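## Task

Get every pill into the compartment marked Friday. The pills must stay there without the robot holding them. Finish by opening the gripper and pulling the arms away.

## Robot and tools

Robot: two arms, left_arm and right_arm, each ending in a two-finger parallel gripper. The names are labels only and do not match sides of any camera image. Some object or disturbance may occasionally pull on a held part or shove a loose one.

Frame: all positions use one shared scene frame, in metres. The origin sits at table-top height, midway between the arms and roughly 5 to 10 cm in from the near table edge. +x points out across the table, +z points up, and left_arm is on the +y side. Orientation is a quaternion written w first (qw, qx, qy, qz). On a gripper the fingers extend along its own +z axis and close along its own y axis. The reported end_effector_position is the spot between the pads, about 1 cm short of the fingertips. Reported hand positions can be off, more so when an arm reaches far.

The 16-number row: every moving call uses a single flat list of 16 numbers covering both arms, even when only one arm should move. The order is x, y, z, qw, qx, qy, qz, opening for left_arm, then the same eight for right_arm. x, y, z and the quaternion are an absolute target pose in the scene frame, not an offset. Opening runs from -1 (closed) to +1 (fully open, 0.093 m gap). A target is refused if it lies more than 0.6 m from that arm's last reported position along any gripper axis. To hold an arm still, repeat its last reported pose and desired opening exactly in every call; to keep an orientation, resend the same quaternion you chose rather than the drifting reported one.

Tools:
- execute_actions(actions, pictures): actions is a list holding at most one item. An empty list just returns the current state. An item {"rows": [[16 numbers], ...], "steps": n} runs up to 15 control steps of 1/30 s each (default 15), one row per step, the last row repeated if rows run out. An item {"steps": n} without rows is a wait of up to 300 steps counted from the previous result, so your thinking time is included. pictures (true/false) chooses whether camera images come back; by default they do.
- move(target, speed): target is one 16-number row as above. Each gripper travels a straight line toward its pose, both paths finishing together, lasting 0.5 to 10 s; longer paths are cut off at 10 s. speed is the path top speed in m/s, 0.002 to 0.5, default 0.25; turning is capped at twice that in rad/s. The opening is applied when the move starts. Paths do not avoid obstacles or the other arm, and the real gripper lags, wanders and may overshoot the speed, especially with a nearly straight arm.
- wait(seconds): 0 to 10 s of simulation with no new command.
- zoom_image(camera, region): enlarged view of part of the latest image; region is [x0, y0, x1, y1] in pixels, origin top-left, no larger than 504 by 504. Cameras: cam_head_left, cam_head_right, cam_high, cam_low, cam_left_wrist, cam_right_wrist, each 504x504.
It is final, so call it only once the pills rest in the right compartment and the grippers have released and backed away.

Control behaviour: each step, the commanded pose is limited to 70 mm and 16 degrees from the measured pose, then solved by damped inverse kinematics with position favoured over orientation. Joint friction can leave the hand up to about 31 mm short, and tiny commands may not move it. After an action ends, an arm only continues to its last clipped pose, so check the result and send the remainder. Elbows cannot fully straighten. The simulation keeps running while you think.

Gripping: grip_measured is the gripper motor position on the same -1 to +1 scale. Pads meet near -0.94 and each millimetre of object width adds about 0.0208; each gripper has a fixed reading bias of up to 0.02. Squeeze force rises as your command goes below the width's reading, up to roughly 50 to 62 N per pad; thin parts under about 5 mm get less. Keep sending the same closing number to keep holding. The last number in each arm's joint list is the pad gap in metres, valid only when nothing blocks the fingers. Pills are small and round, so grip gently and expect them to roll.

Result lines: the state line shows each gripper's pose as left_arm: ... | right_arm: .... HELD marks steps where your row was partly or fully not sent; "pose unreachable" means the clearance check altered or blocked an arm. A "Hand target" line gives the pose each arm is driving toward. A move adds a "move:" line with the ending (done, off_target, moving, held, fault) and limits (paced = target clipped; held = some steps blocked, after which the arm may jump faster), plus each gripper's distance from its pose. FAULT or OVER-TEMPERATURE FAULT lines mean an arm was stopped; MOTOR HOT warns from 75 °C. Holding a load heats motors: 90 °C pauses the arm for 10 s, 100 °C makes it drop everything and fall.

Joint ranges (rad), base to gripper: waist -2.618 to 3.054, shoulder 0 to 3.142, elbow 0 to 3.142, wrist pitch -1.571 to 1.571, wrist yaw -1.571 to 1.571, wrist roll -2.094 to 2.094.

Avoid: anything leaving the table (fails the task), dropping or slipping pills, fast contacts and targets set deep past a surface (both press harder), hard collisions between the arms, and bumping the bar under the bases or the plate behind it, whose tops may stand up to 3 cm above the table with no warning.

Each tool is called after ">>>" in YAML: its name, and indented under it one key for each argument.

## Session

>>> execute_actions:
  actions: []

Scene clock: 0.00 s of 5400.00 s.
left_arm: end_effector_position=(+0.1437, -0.1010, +0.2934) grip_measured=+0.989 end_effector_quat_wxyz=(+0.309, +0.894, -0.008, +0.323) | right_arm: end_effector_position=(+0.2715, -0.3464, +0.2229) grip_measured=+0.990 end_effector_quat_wxyz=(+0.399, -0.251, +0.876, -0.106)
Joint positions: left_arm=[-1.442  1.581  1.64  -0.838 -0.519  1.95   0.093] | right_arm=[-0.104  0.867  0.917 -0.794 -0.124 -0.657  0.093]
Joint velocities: left_arm=[-0.017 -0.027  0.007  0.037  0.051 -0.022  0.001] | right_arm=[ 0.017  0.007 -0.012 -0.066 -0.007 -0.037 -0.   ]
Hand target (left_arm): +0.144, -0.101, +0.293; +0.309, +0.894, -0.008, +0.323
Hand target (right_arm): +0.271, -0.346, +0.223; +0.399, -0.251, +0.876, -0.106
camera_calibration (this result's frames):
cam_left_wrist: T_world_to_cam=[[0.190431, 0.809019, -0.55608, 0.216623], [0.463225, 0.425369, 0.777485, -0.215888], [0.865539, -0.405648, -0.293754, 0.00689331], [0, 0, 0, 1]] pos_world=[0.0527866, -0.0806238, 0.290335]
cam_right_wrist: T_world_to_cam=[[0.346497, -0.863039, 0.367564, -0.475885], [-0.835195, -0.462228, -0.297984, 0.170873], [0.427071, -0.203737, -0.880966, 0.0899663], [0, 0, 0, 1]] pos_world=[0.269183, -0.313395, 0.305093]

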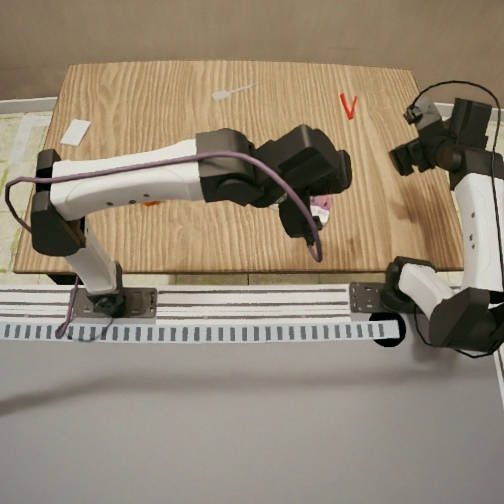

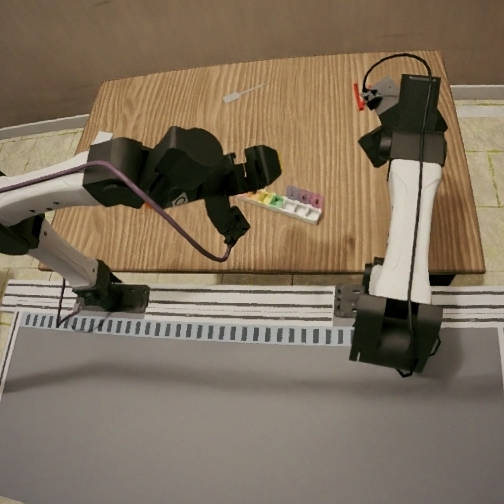

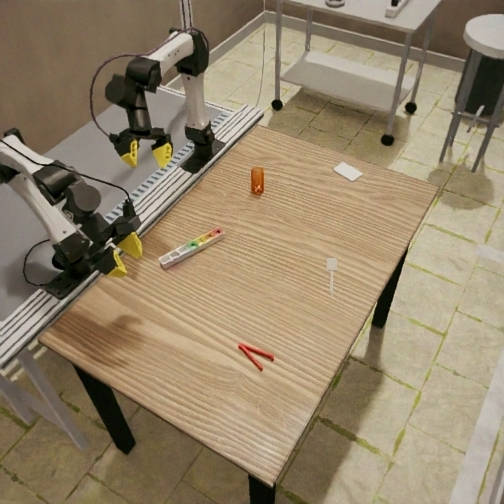

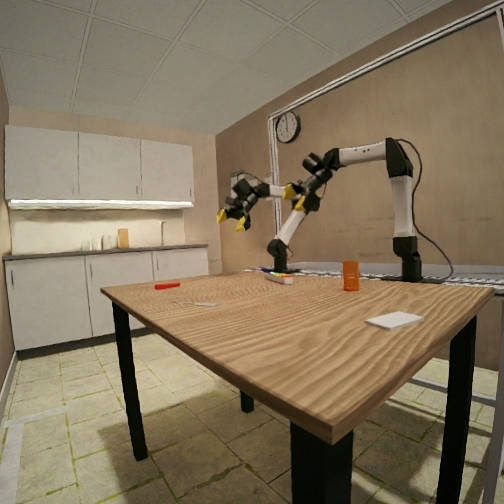

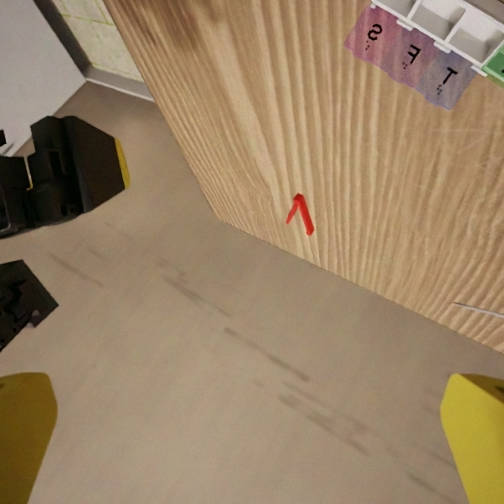

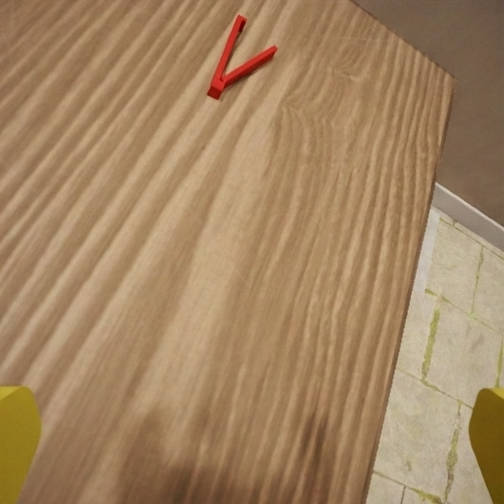

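>>> move:
  target: [0.24,0.06,0.16,0,0.793,0.609,0,0.4,0.2715,-0.3464,0.2229,0.399,-0.251,0.876,-0.106,1]

Scene clock: 4.80 s of 5400.00 s.
left_arm: end_effector_position=(+0.2379, +0.0599, +0.1621) grip_measured=+0.402 end_effector_quat_wxyz=(+0.014, +0.796, +0.605, +0.003) | right_arm: end_effector_position=(+0.2715, -0.3464, +0.2229) grip_measured=+0.990 end_effector_quat_wxyz=(+0.399, -0.251, +0.876, -0.106)
Joint positions: left_arm=[-0.818  1.815  1.741 -1.482 -0.017  1.03   0.064] | right_arm=[-0.104  0.867  0.917 -0.794 -0.124 -0.657  0.093]
Joint velocities: left_arm=[-0.012 -0.022 -0.027 -0.066 -0.037 -0.066  0.   ] | right_arm=[ 0.027 -0.002  0.002 -0.007  0.007 -0.007  0.   ]
Hand target (left_arm): +0.238, +0.060, +0.160; +0.005, +0.791, +0.612, -0.004
Hand target (right_arm): +0.272, -0.346, +0.223; +0.399, -0.251, +0.876, -0.106
Off the commanded pose (left_arm): 0.003 m, 2 deg.
Off the commanded pose (right_arm): 0.000 m, 0 deg.
move: done
camera_calibration (this result's frames):
cam_left_wrist: T_world_to_cam=[[-0.969031, 0.246408, -0.0162082, 0.217558], [0.216171, 0.878185, 0.426687, -0.137339], [0.119373, 0.409969, -0.904254, 0.179687], [0, 0, 0, 1]] pos_world=[0.219059, -0.00666535, 0.224609]
cam_right_wrist: T_world_to_cam=[[0.346497, -0.863039, 0.367564, -0.475885], [-0.835195, -0.462228, -0.297984, 0.170873], [0.427071, -0.203737, -0.880966, 0.0899663], [0, 0, 0, 1]] pos_world=[0.269183, -0.313395, 0.305093]

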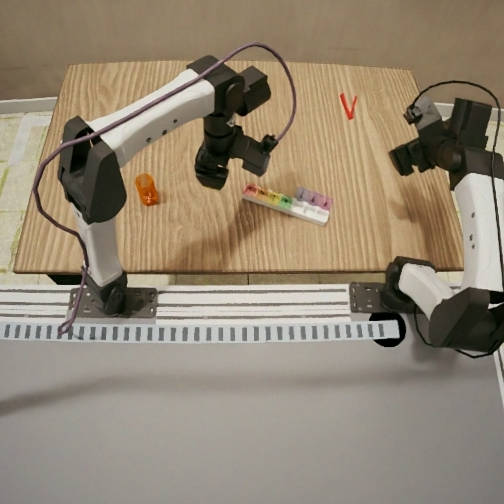

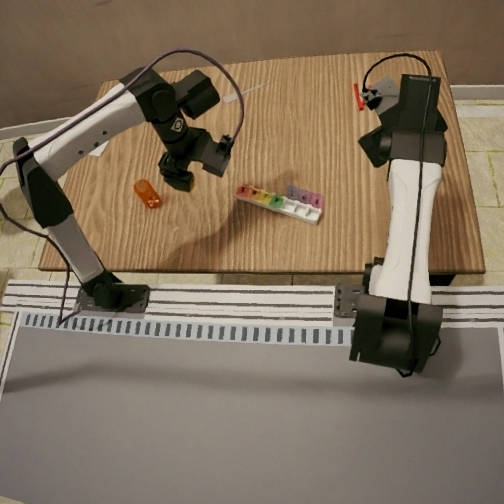

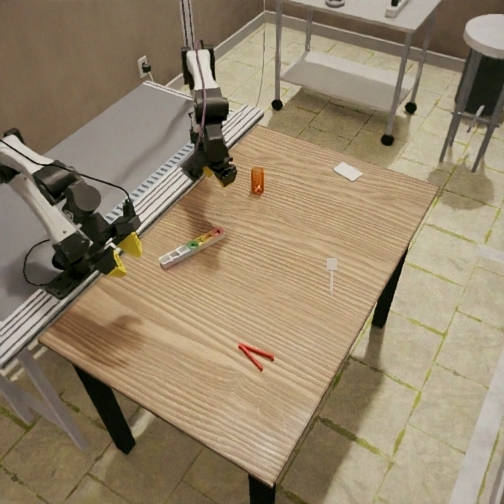

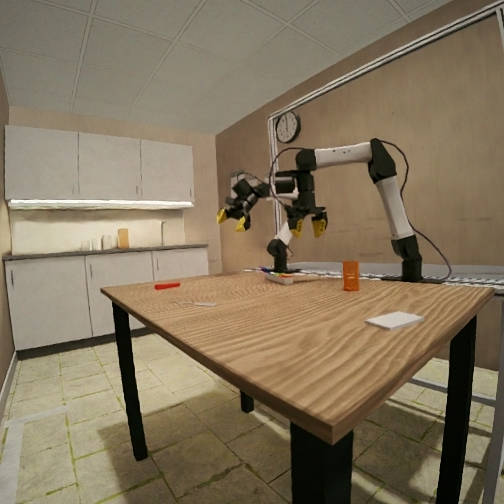

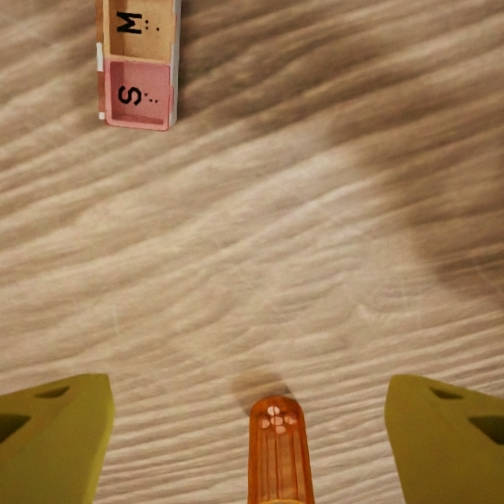

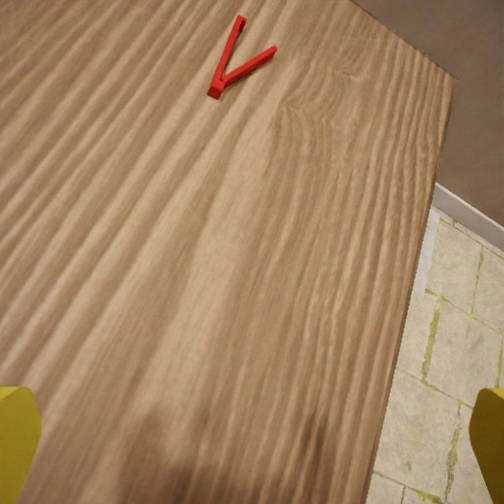

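>>> move:
  target: [0.258,-0.062,0.07,0,0.824,0.566,0,0.4,0.2715,-0.3464,0.2229,0.399,-0.251,0.876,-0.106,1]

Scene clock: 6.43 s of 5400.00 s.
left_arm: end_effector_position=(+0.2616, -0.0573, +0.0733) grip_measured=+0.402 end_effector_quat_wxyz=(-0.000, +0.825, +0.565, +0.001) | right_arm: end_effector_position=(+0.2715, -0.3464, +0.2229) grip_measured=+0.990 end_effector_quat_wxyz=(+0.399, -0.251, +0.876, -0.106)
Joint positions: left_arm=[-0.958  2.28   2.066 -1.373 -0.015  0.987  0.064] | right_arm=[-0.104  0.867  0.917 -0.794 -0.124 -0.657  0.093]
Joint velocities: left_arm=[-0.012 -0.007  0.007  0.022 -0.051 -0.066  0.001] | right_arm=[ 0.022 -0.002  0.002  0.007  0.037 -0.066  0.   ]
Hand target (left_arm): +0.260, -0.062, +0.071; -0.001, +0.824, +0.566, -0.001
Hand target (right_arm): +0.272, -0.346, +0.223; +0.399, -0.251, +0.876, -0.106
Off the commanded pose (left_arm): 0.007 m, 0 deg.
Off the commanded pose (right_arm): 0.000 m, 0 deg.
move: done
camera_calibration (this result's frames):
cam_left_wrist: T_world_to_cam=[[-0.940577, 0.339478, 0.00834626, 0.26402], [0.308232, 0.843174, 0.440511, -0.0288221], [0.142507, 0.416907, -0.897708, 0.138466], [0, 0, 0, 1]] pos_world=[0.237483, -0.123055, 0.134795]
cam_right_wrist: T_world_to_cam=[[0.346497, -0.863039, 0.367564, -0.475885], [-0.835195, -0.462228, -0.297984, 0.170873], [0.427071, -0.203737, -0.880966, 0.0899663], [0, 0, 0, 1]] pos_world=[0.269183, -0.313395, 0.305093]

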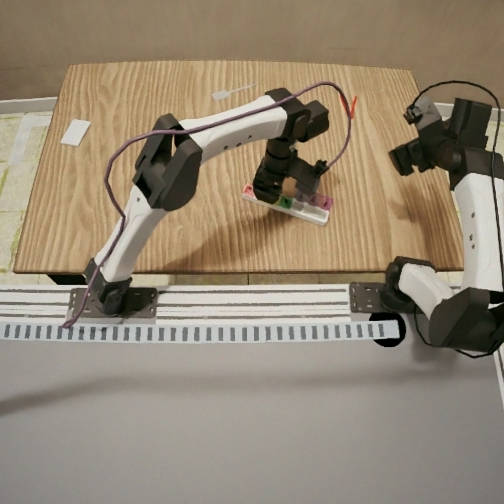

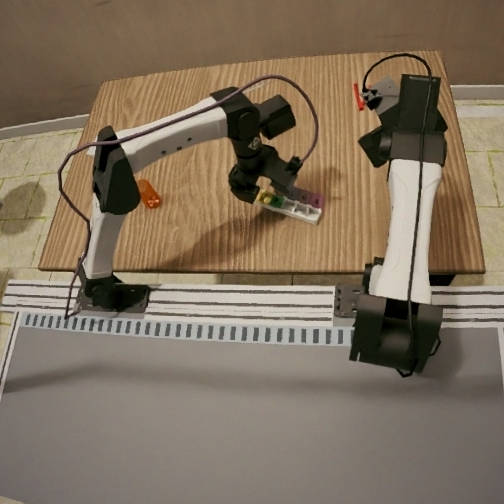

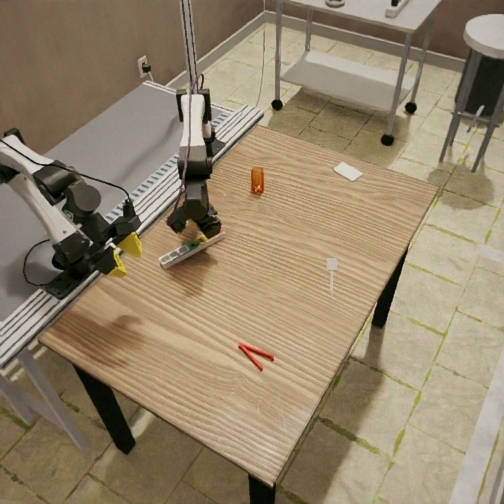

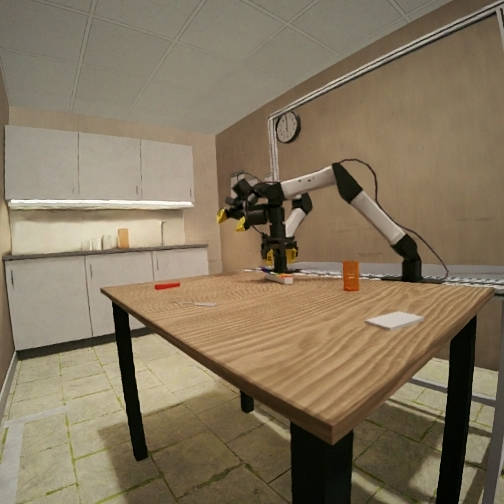

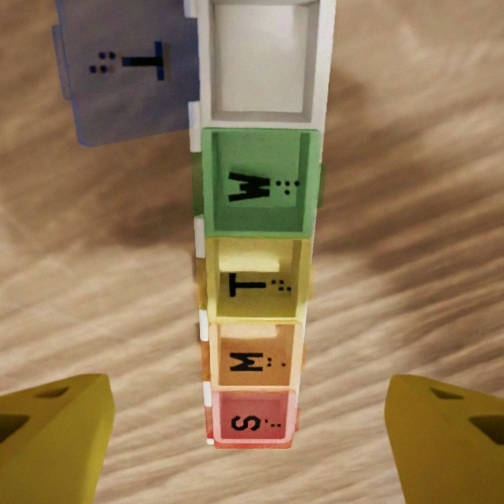

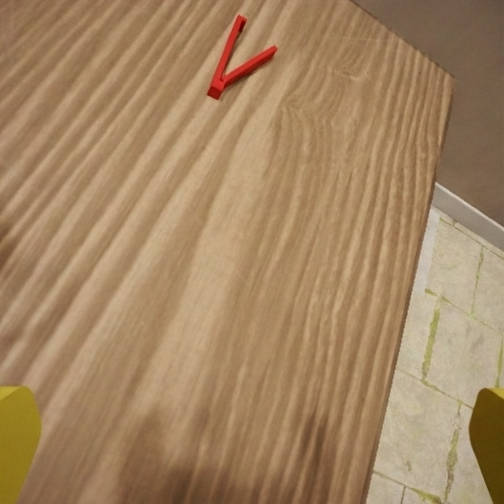

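>>> move:
  target: [0.258,-0.060,0.016,0,0.824,0.566,0,0.4,0.2715,-0.3464,0.2229,0.399,-0.251,0.876,-0.106,1]
  speed: 0.08

>>> move:
  target: [0.258,-0.060,0.016,0,0.824,0.566,0,-0.6,0.2715,-0.3464,0.2229,0.399,-0.251,0.876,-0.106,1]

>>> move:
  target: [0.36,0.04,0.022,0,0.906,0.423,0,-0.6,0.2715,-0.3464,0.2229,0.399,-0.251,0.876,-0.106,1]
  speed: 0.08

Scene clock: 8.27 s of 5400.00 s.
left_arm: end_effector_position=(+0.2634, -0.0608, +0.0309) grip_measured=+0.402 end_effector_quat_wxyz=(+0.013, +0.825, +0.565, +0.001) | right_arm: end_effector_position=(+0.2715, -0.3464, +0.2229) grip_measured=+0.990 end_effector_quat_wxyz=(+0.399, -0.251, +0.876, -0.106)
Joint positions: left_arm=[-0.958  2.278  1.893 -1.176 -0.015  0.986  0.064] | right_arm=[-0.104  0.867  0.917 -0.794 -0.124 -0.657  0.093]
Joint velocities: left_arm=[-0.002 -0.002 -0.002  0.066 -0.007  0.037 -0.001] | right_arm=[-0.017  0.017  0.017 -0.051  0.037 -0.007 -0.   ]
Hand target (left_arm): +0.258, -0.060, +0.016; -0.000, +0.824, +0.566, +0.000
Hand target (right_arm): +0.272, -0.346, +0.223; +0.399, -0.251, +0.876, -0.106
Off the commanded pose (left_arm): 0.016 m, 1 deg.
Off the commanded pose (right_arm): 0.000 m, 0 deg.
move: off_target (left_arm)
camera_calibration (this result's frames):
cam_left_wrist: T_world_to_cam=[[-0.940779, 0.338773, -0.0129476, 0.267989], [0.301129, 0.852566, 0.427145, -0.00487242], [0.155744, 0.39795, -0.90409, 0.0971177], [0, 0, 0, 1]] pos_world=[0.23846, -0.125281, 0.0933542]
cam_right_wrist: T_world_to_cam=[[0.346497, -0.863039, 0.367564, -0.475885], [-0.835195, -0.462228, -0.297984, 0.170873], [0.427071, -0.203737, -0.880966, 0.0899663], [0, 0, 0, 1]] pos_world=[0.269183, -0.313395, 0.305093]

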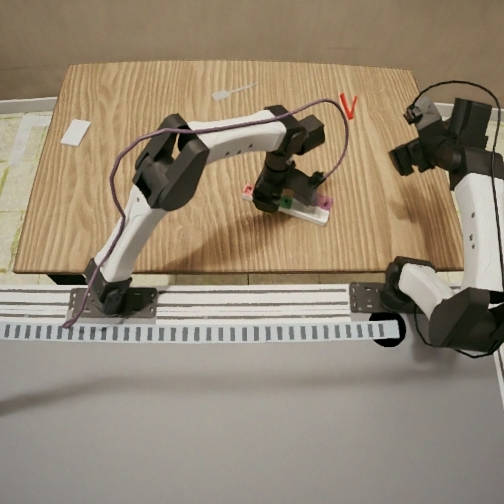

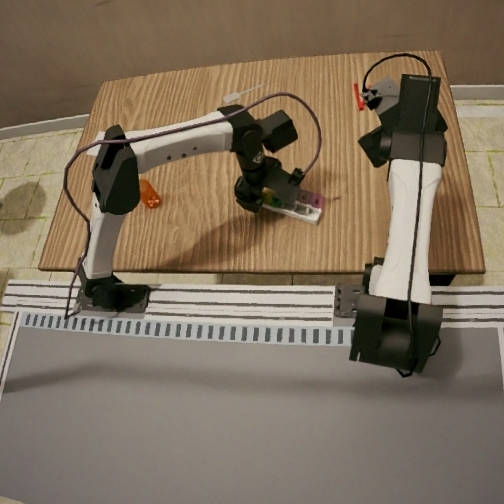

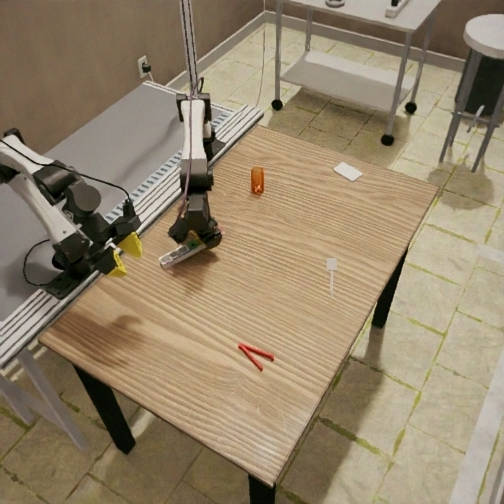

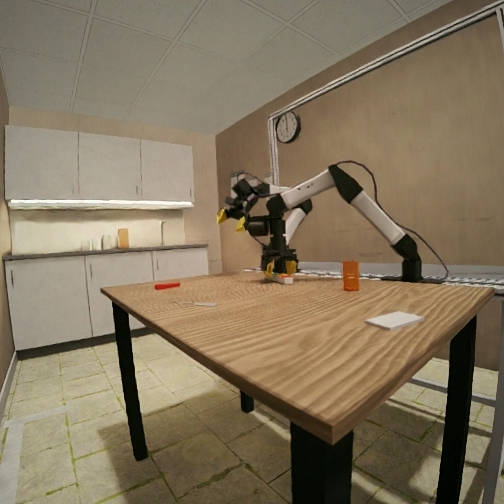

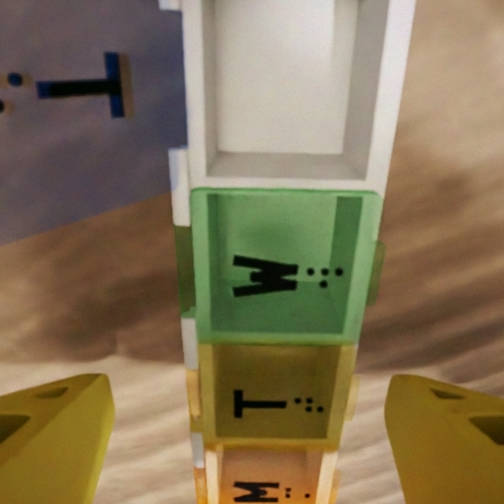

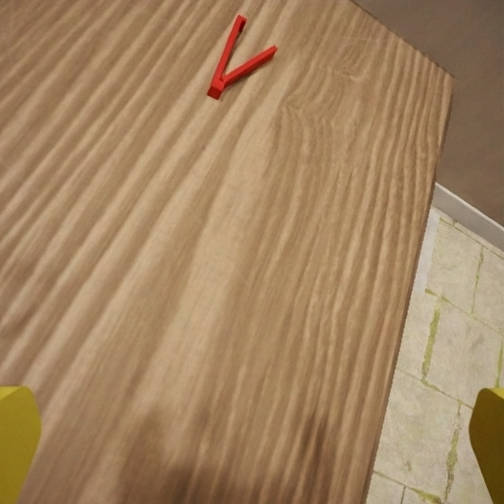

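Scene clock: 8.97 s of 5400.00 s.
left_arm: end_effector_position=(+0.2635, -0.0609, +0.0309) grip_measured=-0.446 end_effector_quat_wxyz=(+0.013, +0.825, +0.565, +0.001) | right_arm: end_effector_position=(+0.2715, -0.3464, +0.2229) grip_measured=+0.990 end_effector_quat_wxyz=(+0.399, -0.251, +0.876, -0.106)
Joint positions: left_arm=[-0.958  2.278  1.893 -1.176 -0.015  0.986  0.024] | right_arm=[-0.104  0.867  0.917 -0.794 -0.124 -0.657  0.093]
Joint velocities: left_arm=[ 0.007  0.007 -0.002  0.037 -0.037  0.007 -0.   ] | right_arm=[ 0.007 -0.007 -0.002 -0.037  0.051  0.051  0.001]
Hand target (left_arm): +0.258, -0.060, +0.016; -0.000, +0.824, +0.566, -0.000
Hand target (right_arm): +0.272, -0.346, +0.223; +0.399, -0.251, +0.876, -0.106
Off the commanded pose (left_arm): 0.016 m, 2 deg.
Off the commanded pose (right_arm): 0.000 m, 0 deg.
move: off_target (left_arm)
camera_calibration (this result's frames):
cam_left_wrist: T_world_to_cam=[[-0.940776, 0.338756, -0.0135737, 0.268158], [0.300932, 0.852834, 0.426747, -0.00469778], [0.156139, 0.397389, -0.904269, 0.0970324], [0, 0, 0, 1]] pos_world=[0.23854, -0.125393, 0.093388]
cam_right_wrist: T_world_to_cam=[[0.346497, -0.863039, 0.367564, -0.475885], [-0.835195, -0.462228, -0.297984, 0.170873], [0.427071, -0.203737, -0.880966, 0.0899663], [0, 0, 0, 1]] pos_world=[0.269183, -0.313395, 0.305093]

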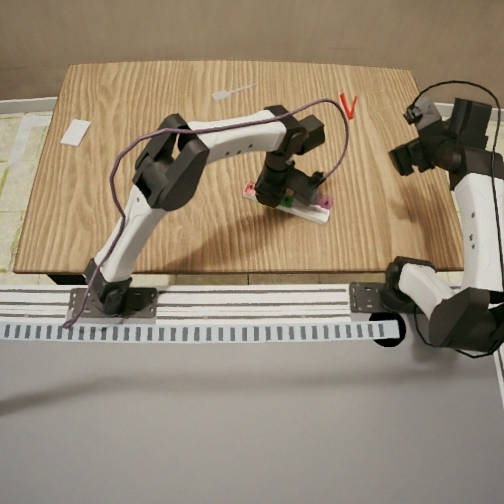

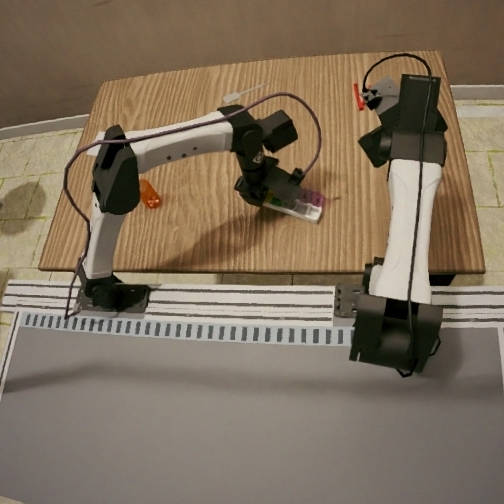

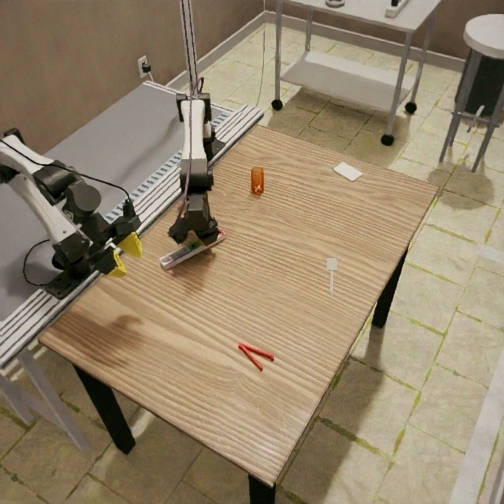

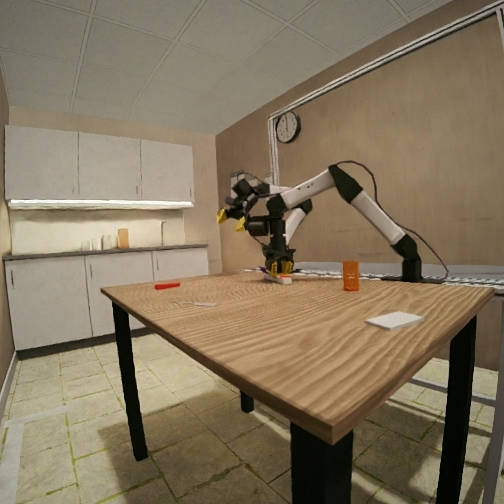

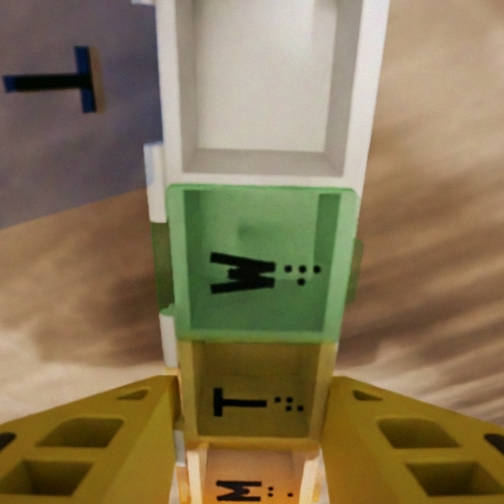

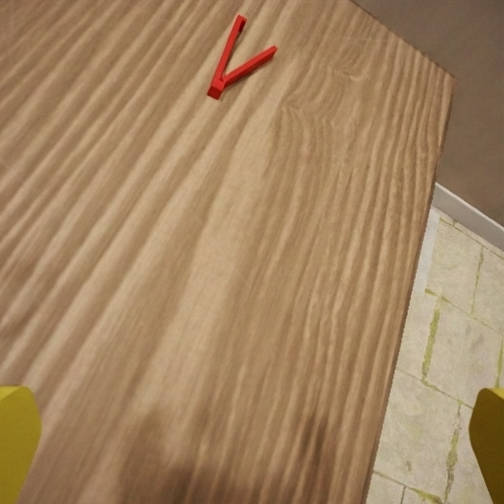

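Scene clock: 11.43 s of 5400.00 s.
left_arm: end_effector_position=(+0.3567, +0.0367, +0.0299) grip_measured=-0.446 end_effector_quat_wxyz=(+0.009, +0.904, +0.427, +0.003) | right_arm: end_effector_position=(+0.2715, -0.3464, +0.2229) grip_measured=+0.990 end_effector_quat_wxyz=(+0.399, -0.251, +0.876, -0.106)
Joint positions: left_arm=[-0.651  2.261  1.87  -1.172 -0.015  1.613  0.024] | right_arm=[-0.104  0.867  0.917 -0.794 -0.124 -0.657  0.093]
Joint velocities: left_arm=[-0.022  0.002  0.007  0.037  0.007  0.007 -0.   ] | right_arm=[-0.012 -0.002 -0.007 -0.066  0.022  0.037 -0.001]
Hand target (left_arm): +0.359, +0.041, +0.022; +0.002, +0.906, +0.423, +0.002
Hand target (right_arm): +0.272, -0.346, +0.223; +0.399, -0.251, +0.876, -0.106
Off the commanded pose (left_arm): 0.009 m, 1 deg.
Off the commanded pose (right_arm): 0.000 m, 0 deg.
move: done
camera_calibration (this result's frames):
cam_left_wrist: T_world_to_cam=[[-0.78664, 0.617345, -0.00909451, 0.257433], [0.552106, 0.709951, 0.437205, -0.20025], [0.276363, 0.338902, -0.899316, 0.0019384], [0, 0, 0, 1]] pos_world=[0.312531, -0.0174144, 0.0916347]
cam_right_wrist: T_world_to_cam=[[0.346497, -0.863039, 0.367564, -0.475885], [-0.835195, -0.462228, -0.297984, 0.170873], [0.427071, -0.203737, -0.880966, 0.0899663], [0, 0, 0, 1]] pos_world=[0.269183, -0.313395, 0.305093]

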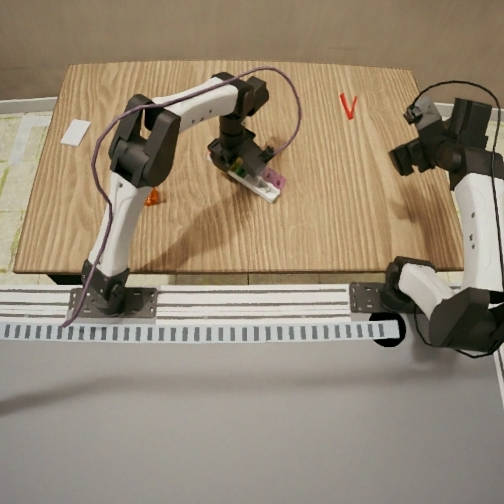

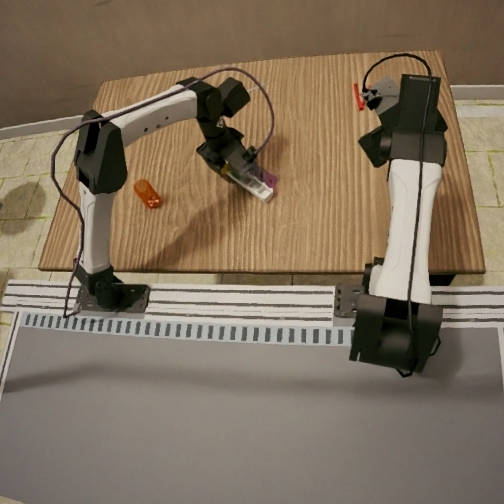

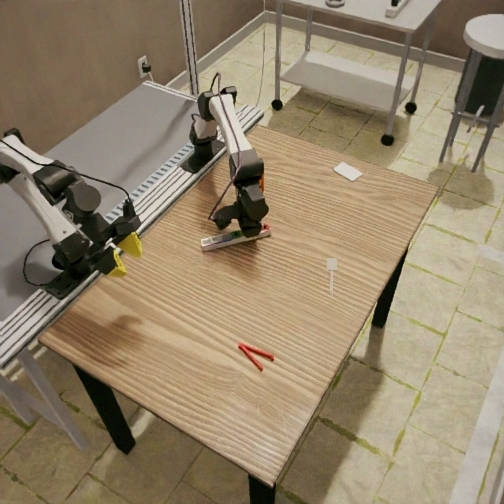

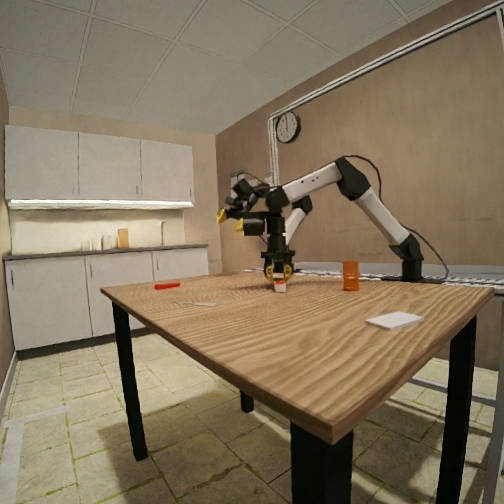

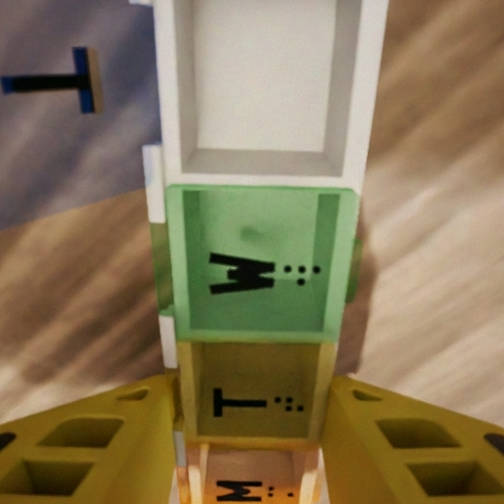

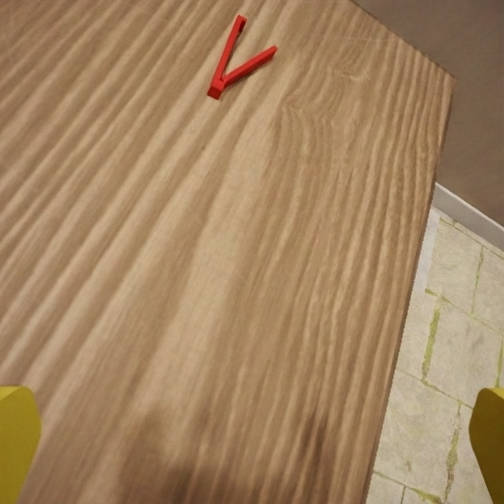

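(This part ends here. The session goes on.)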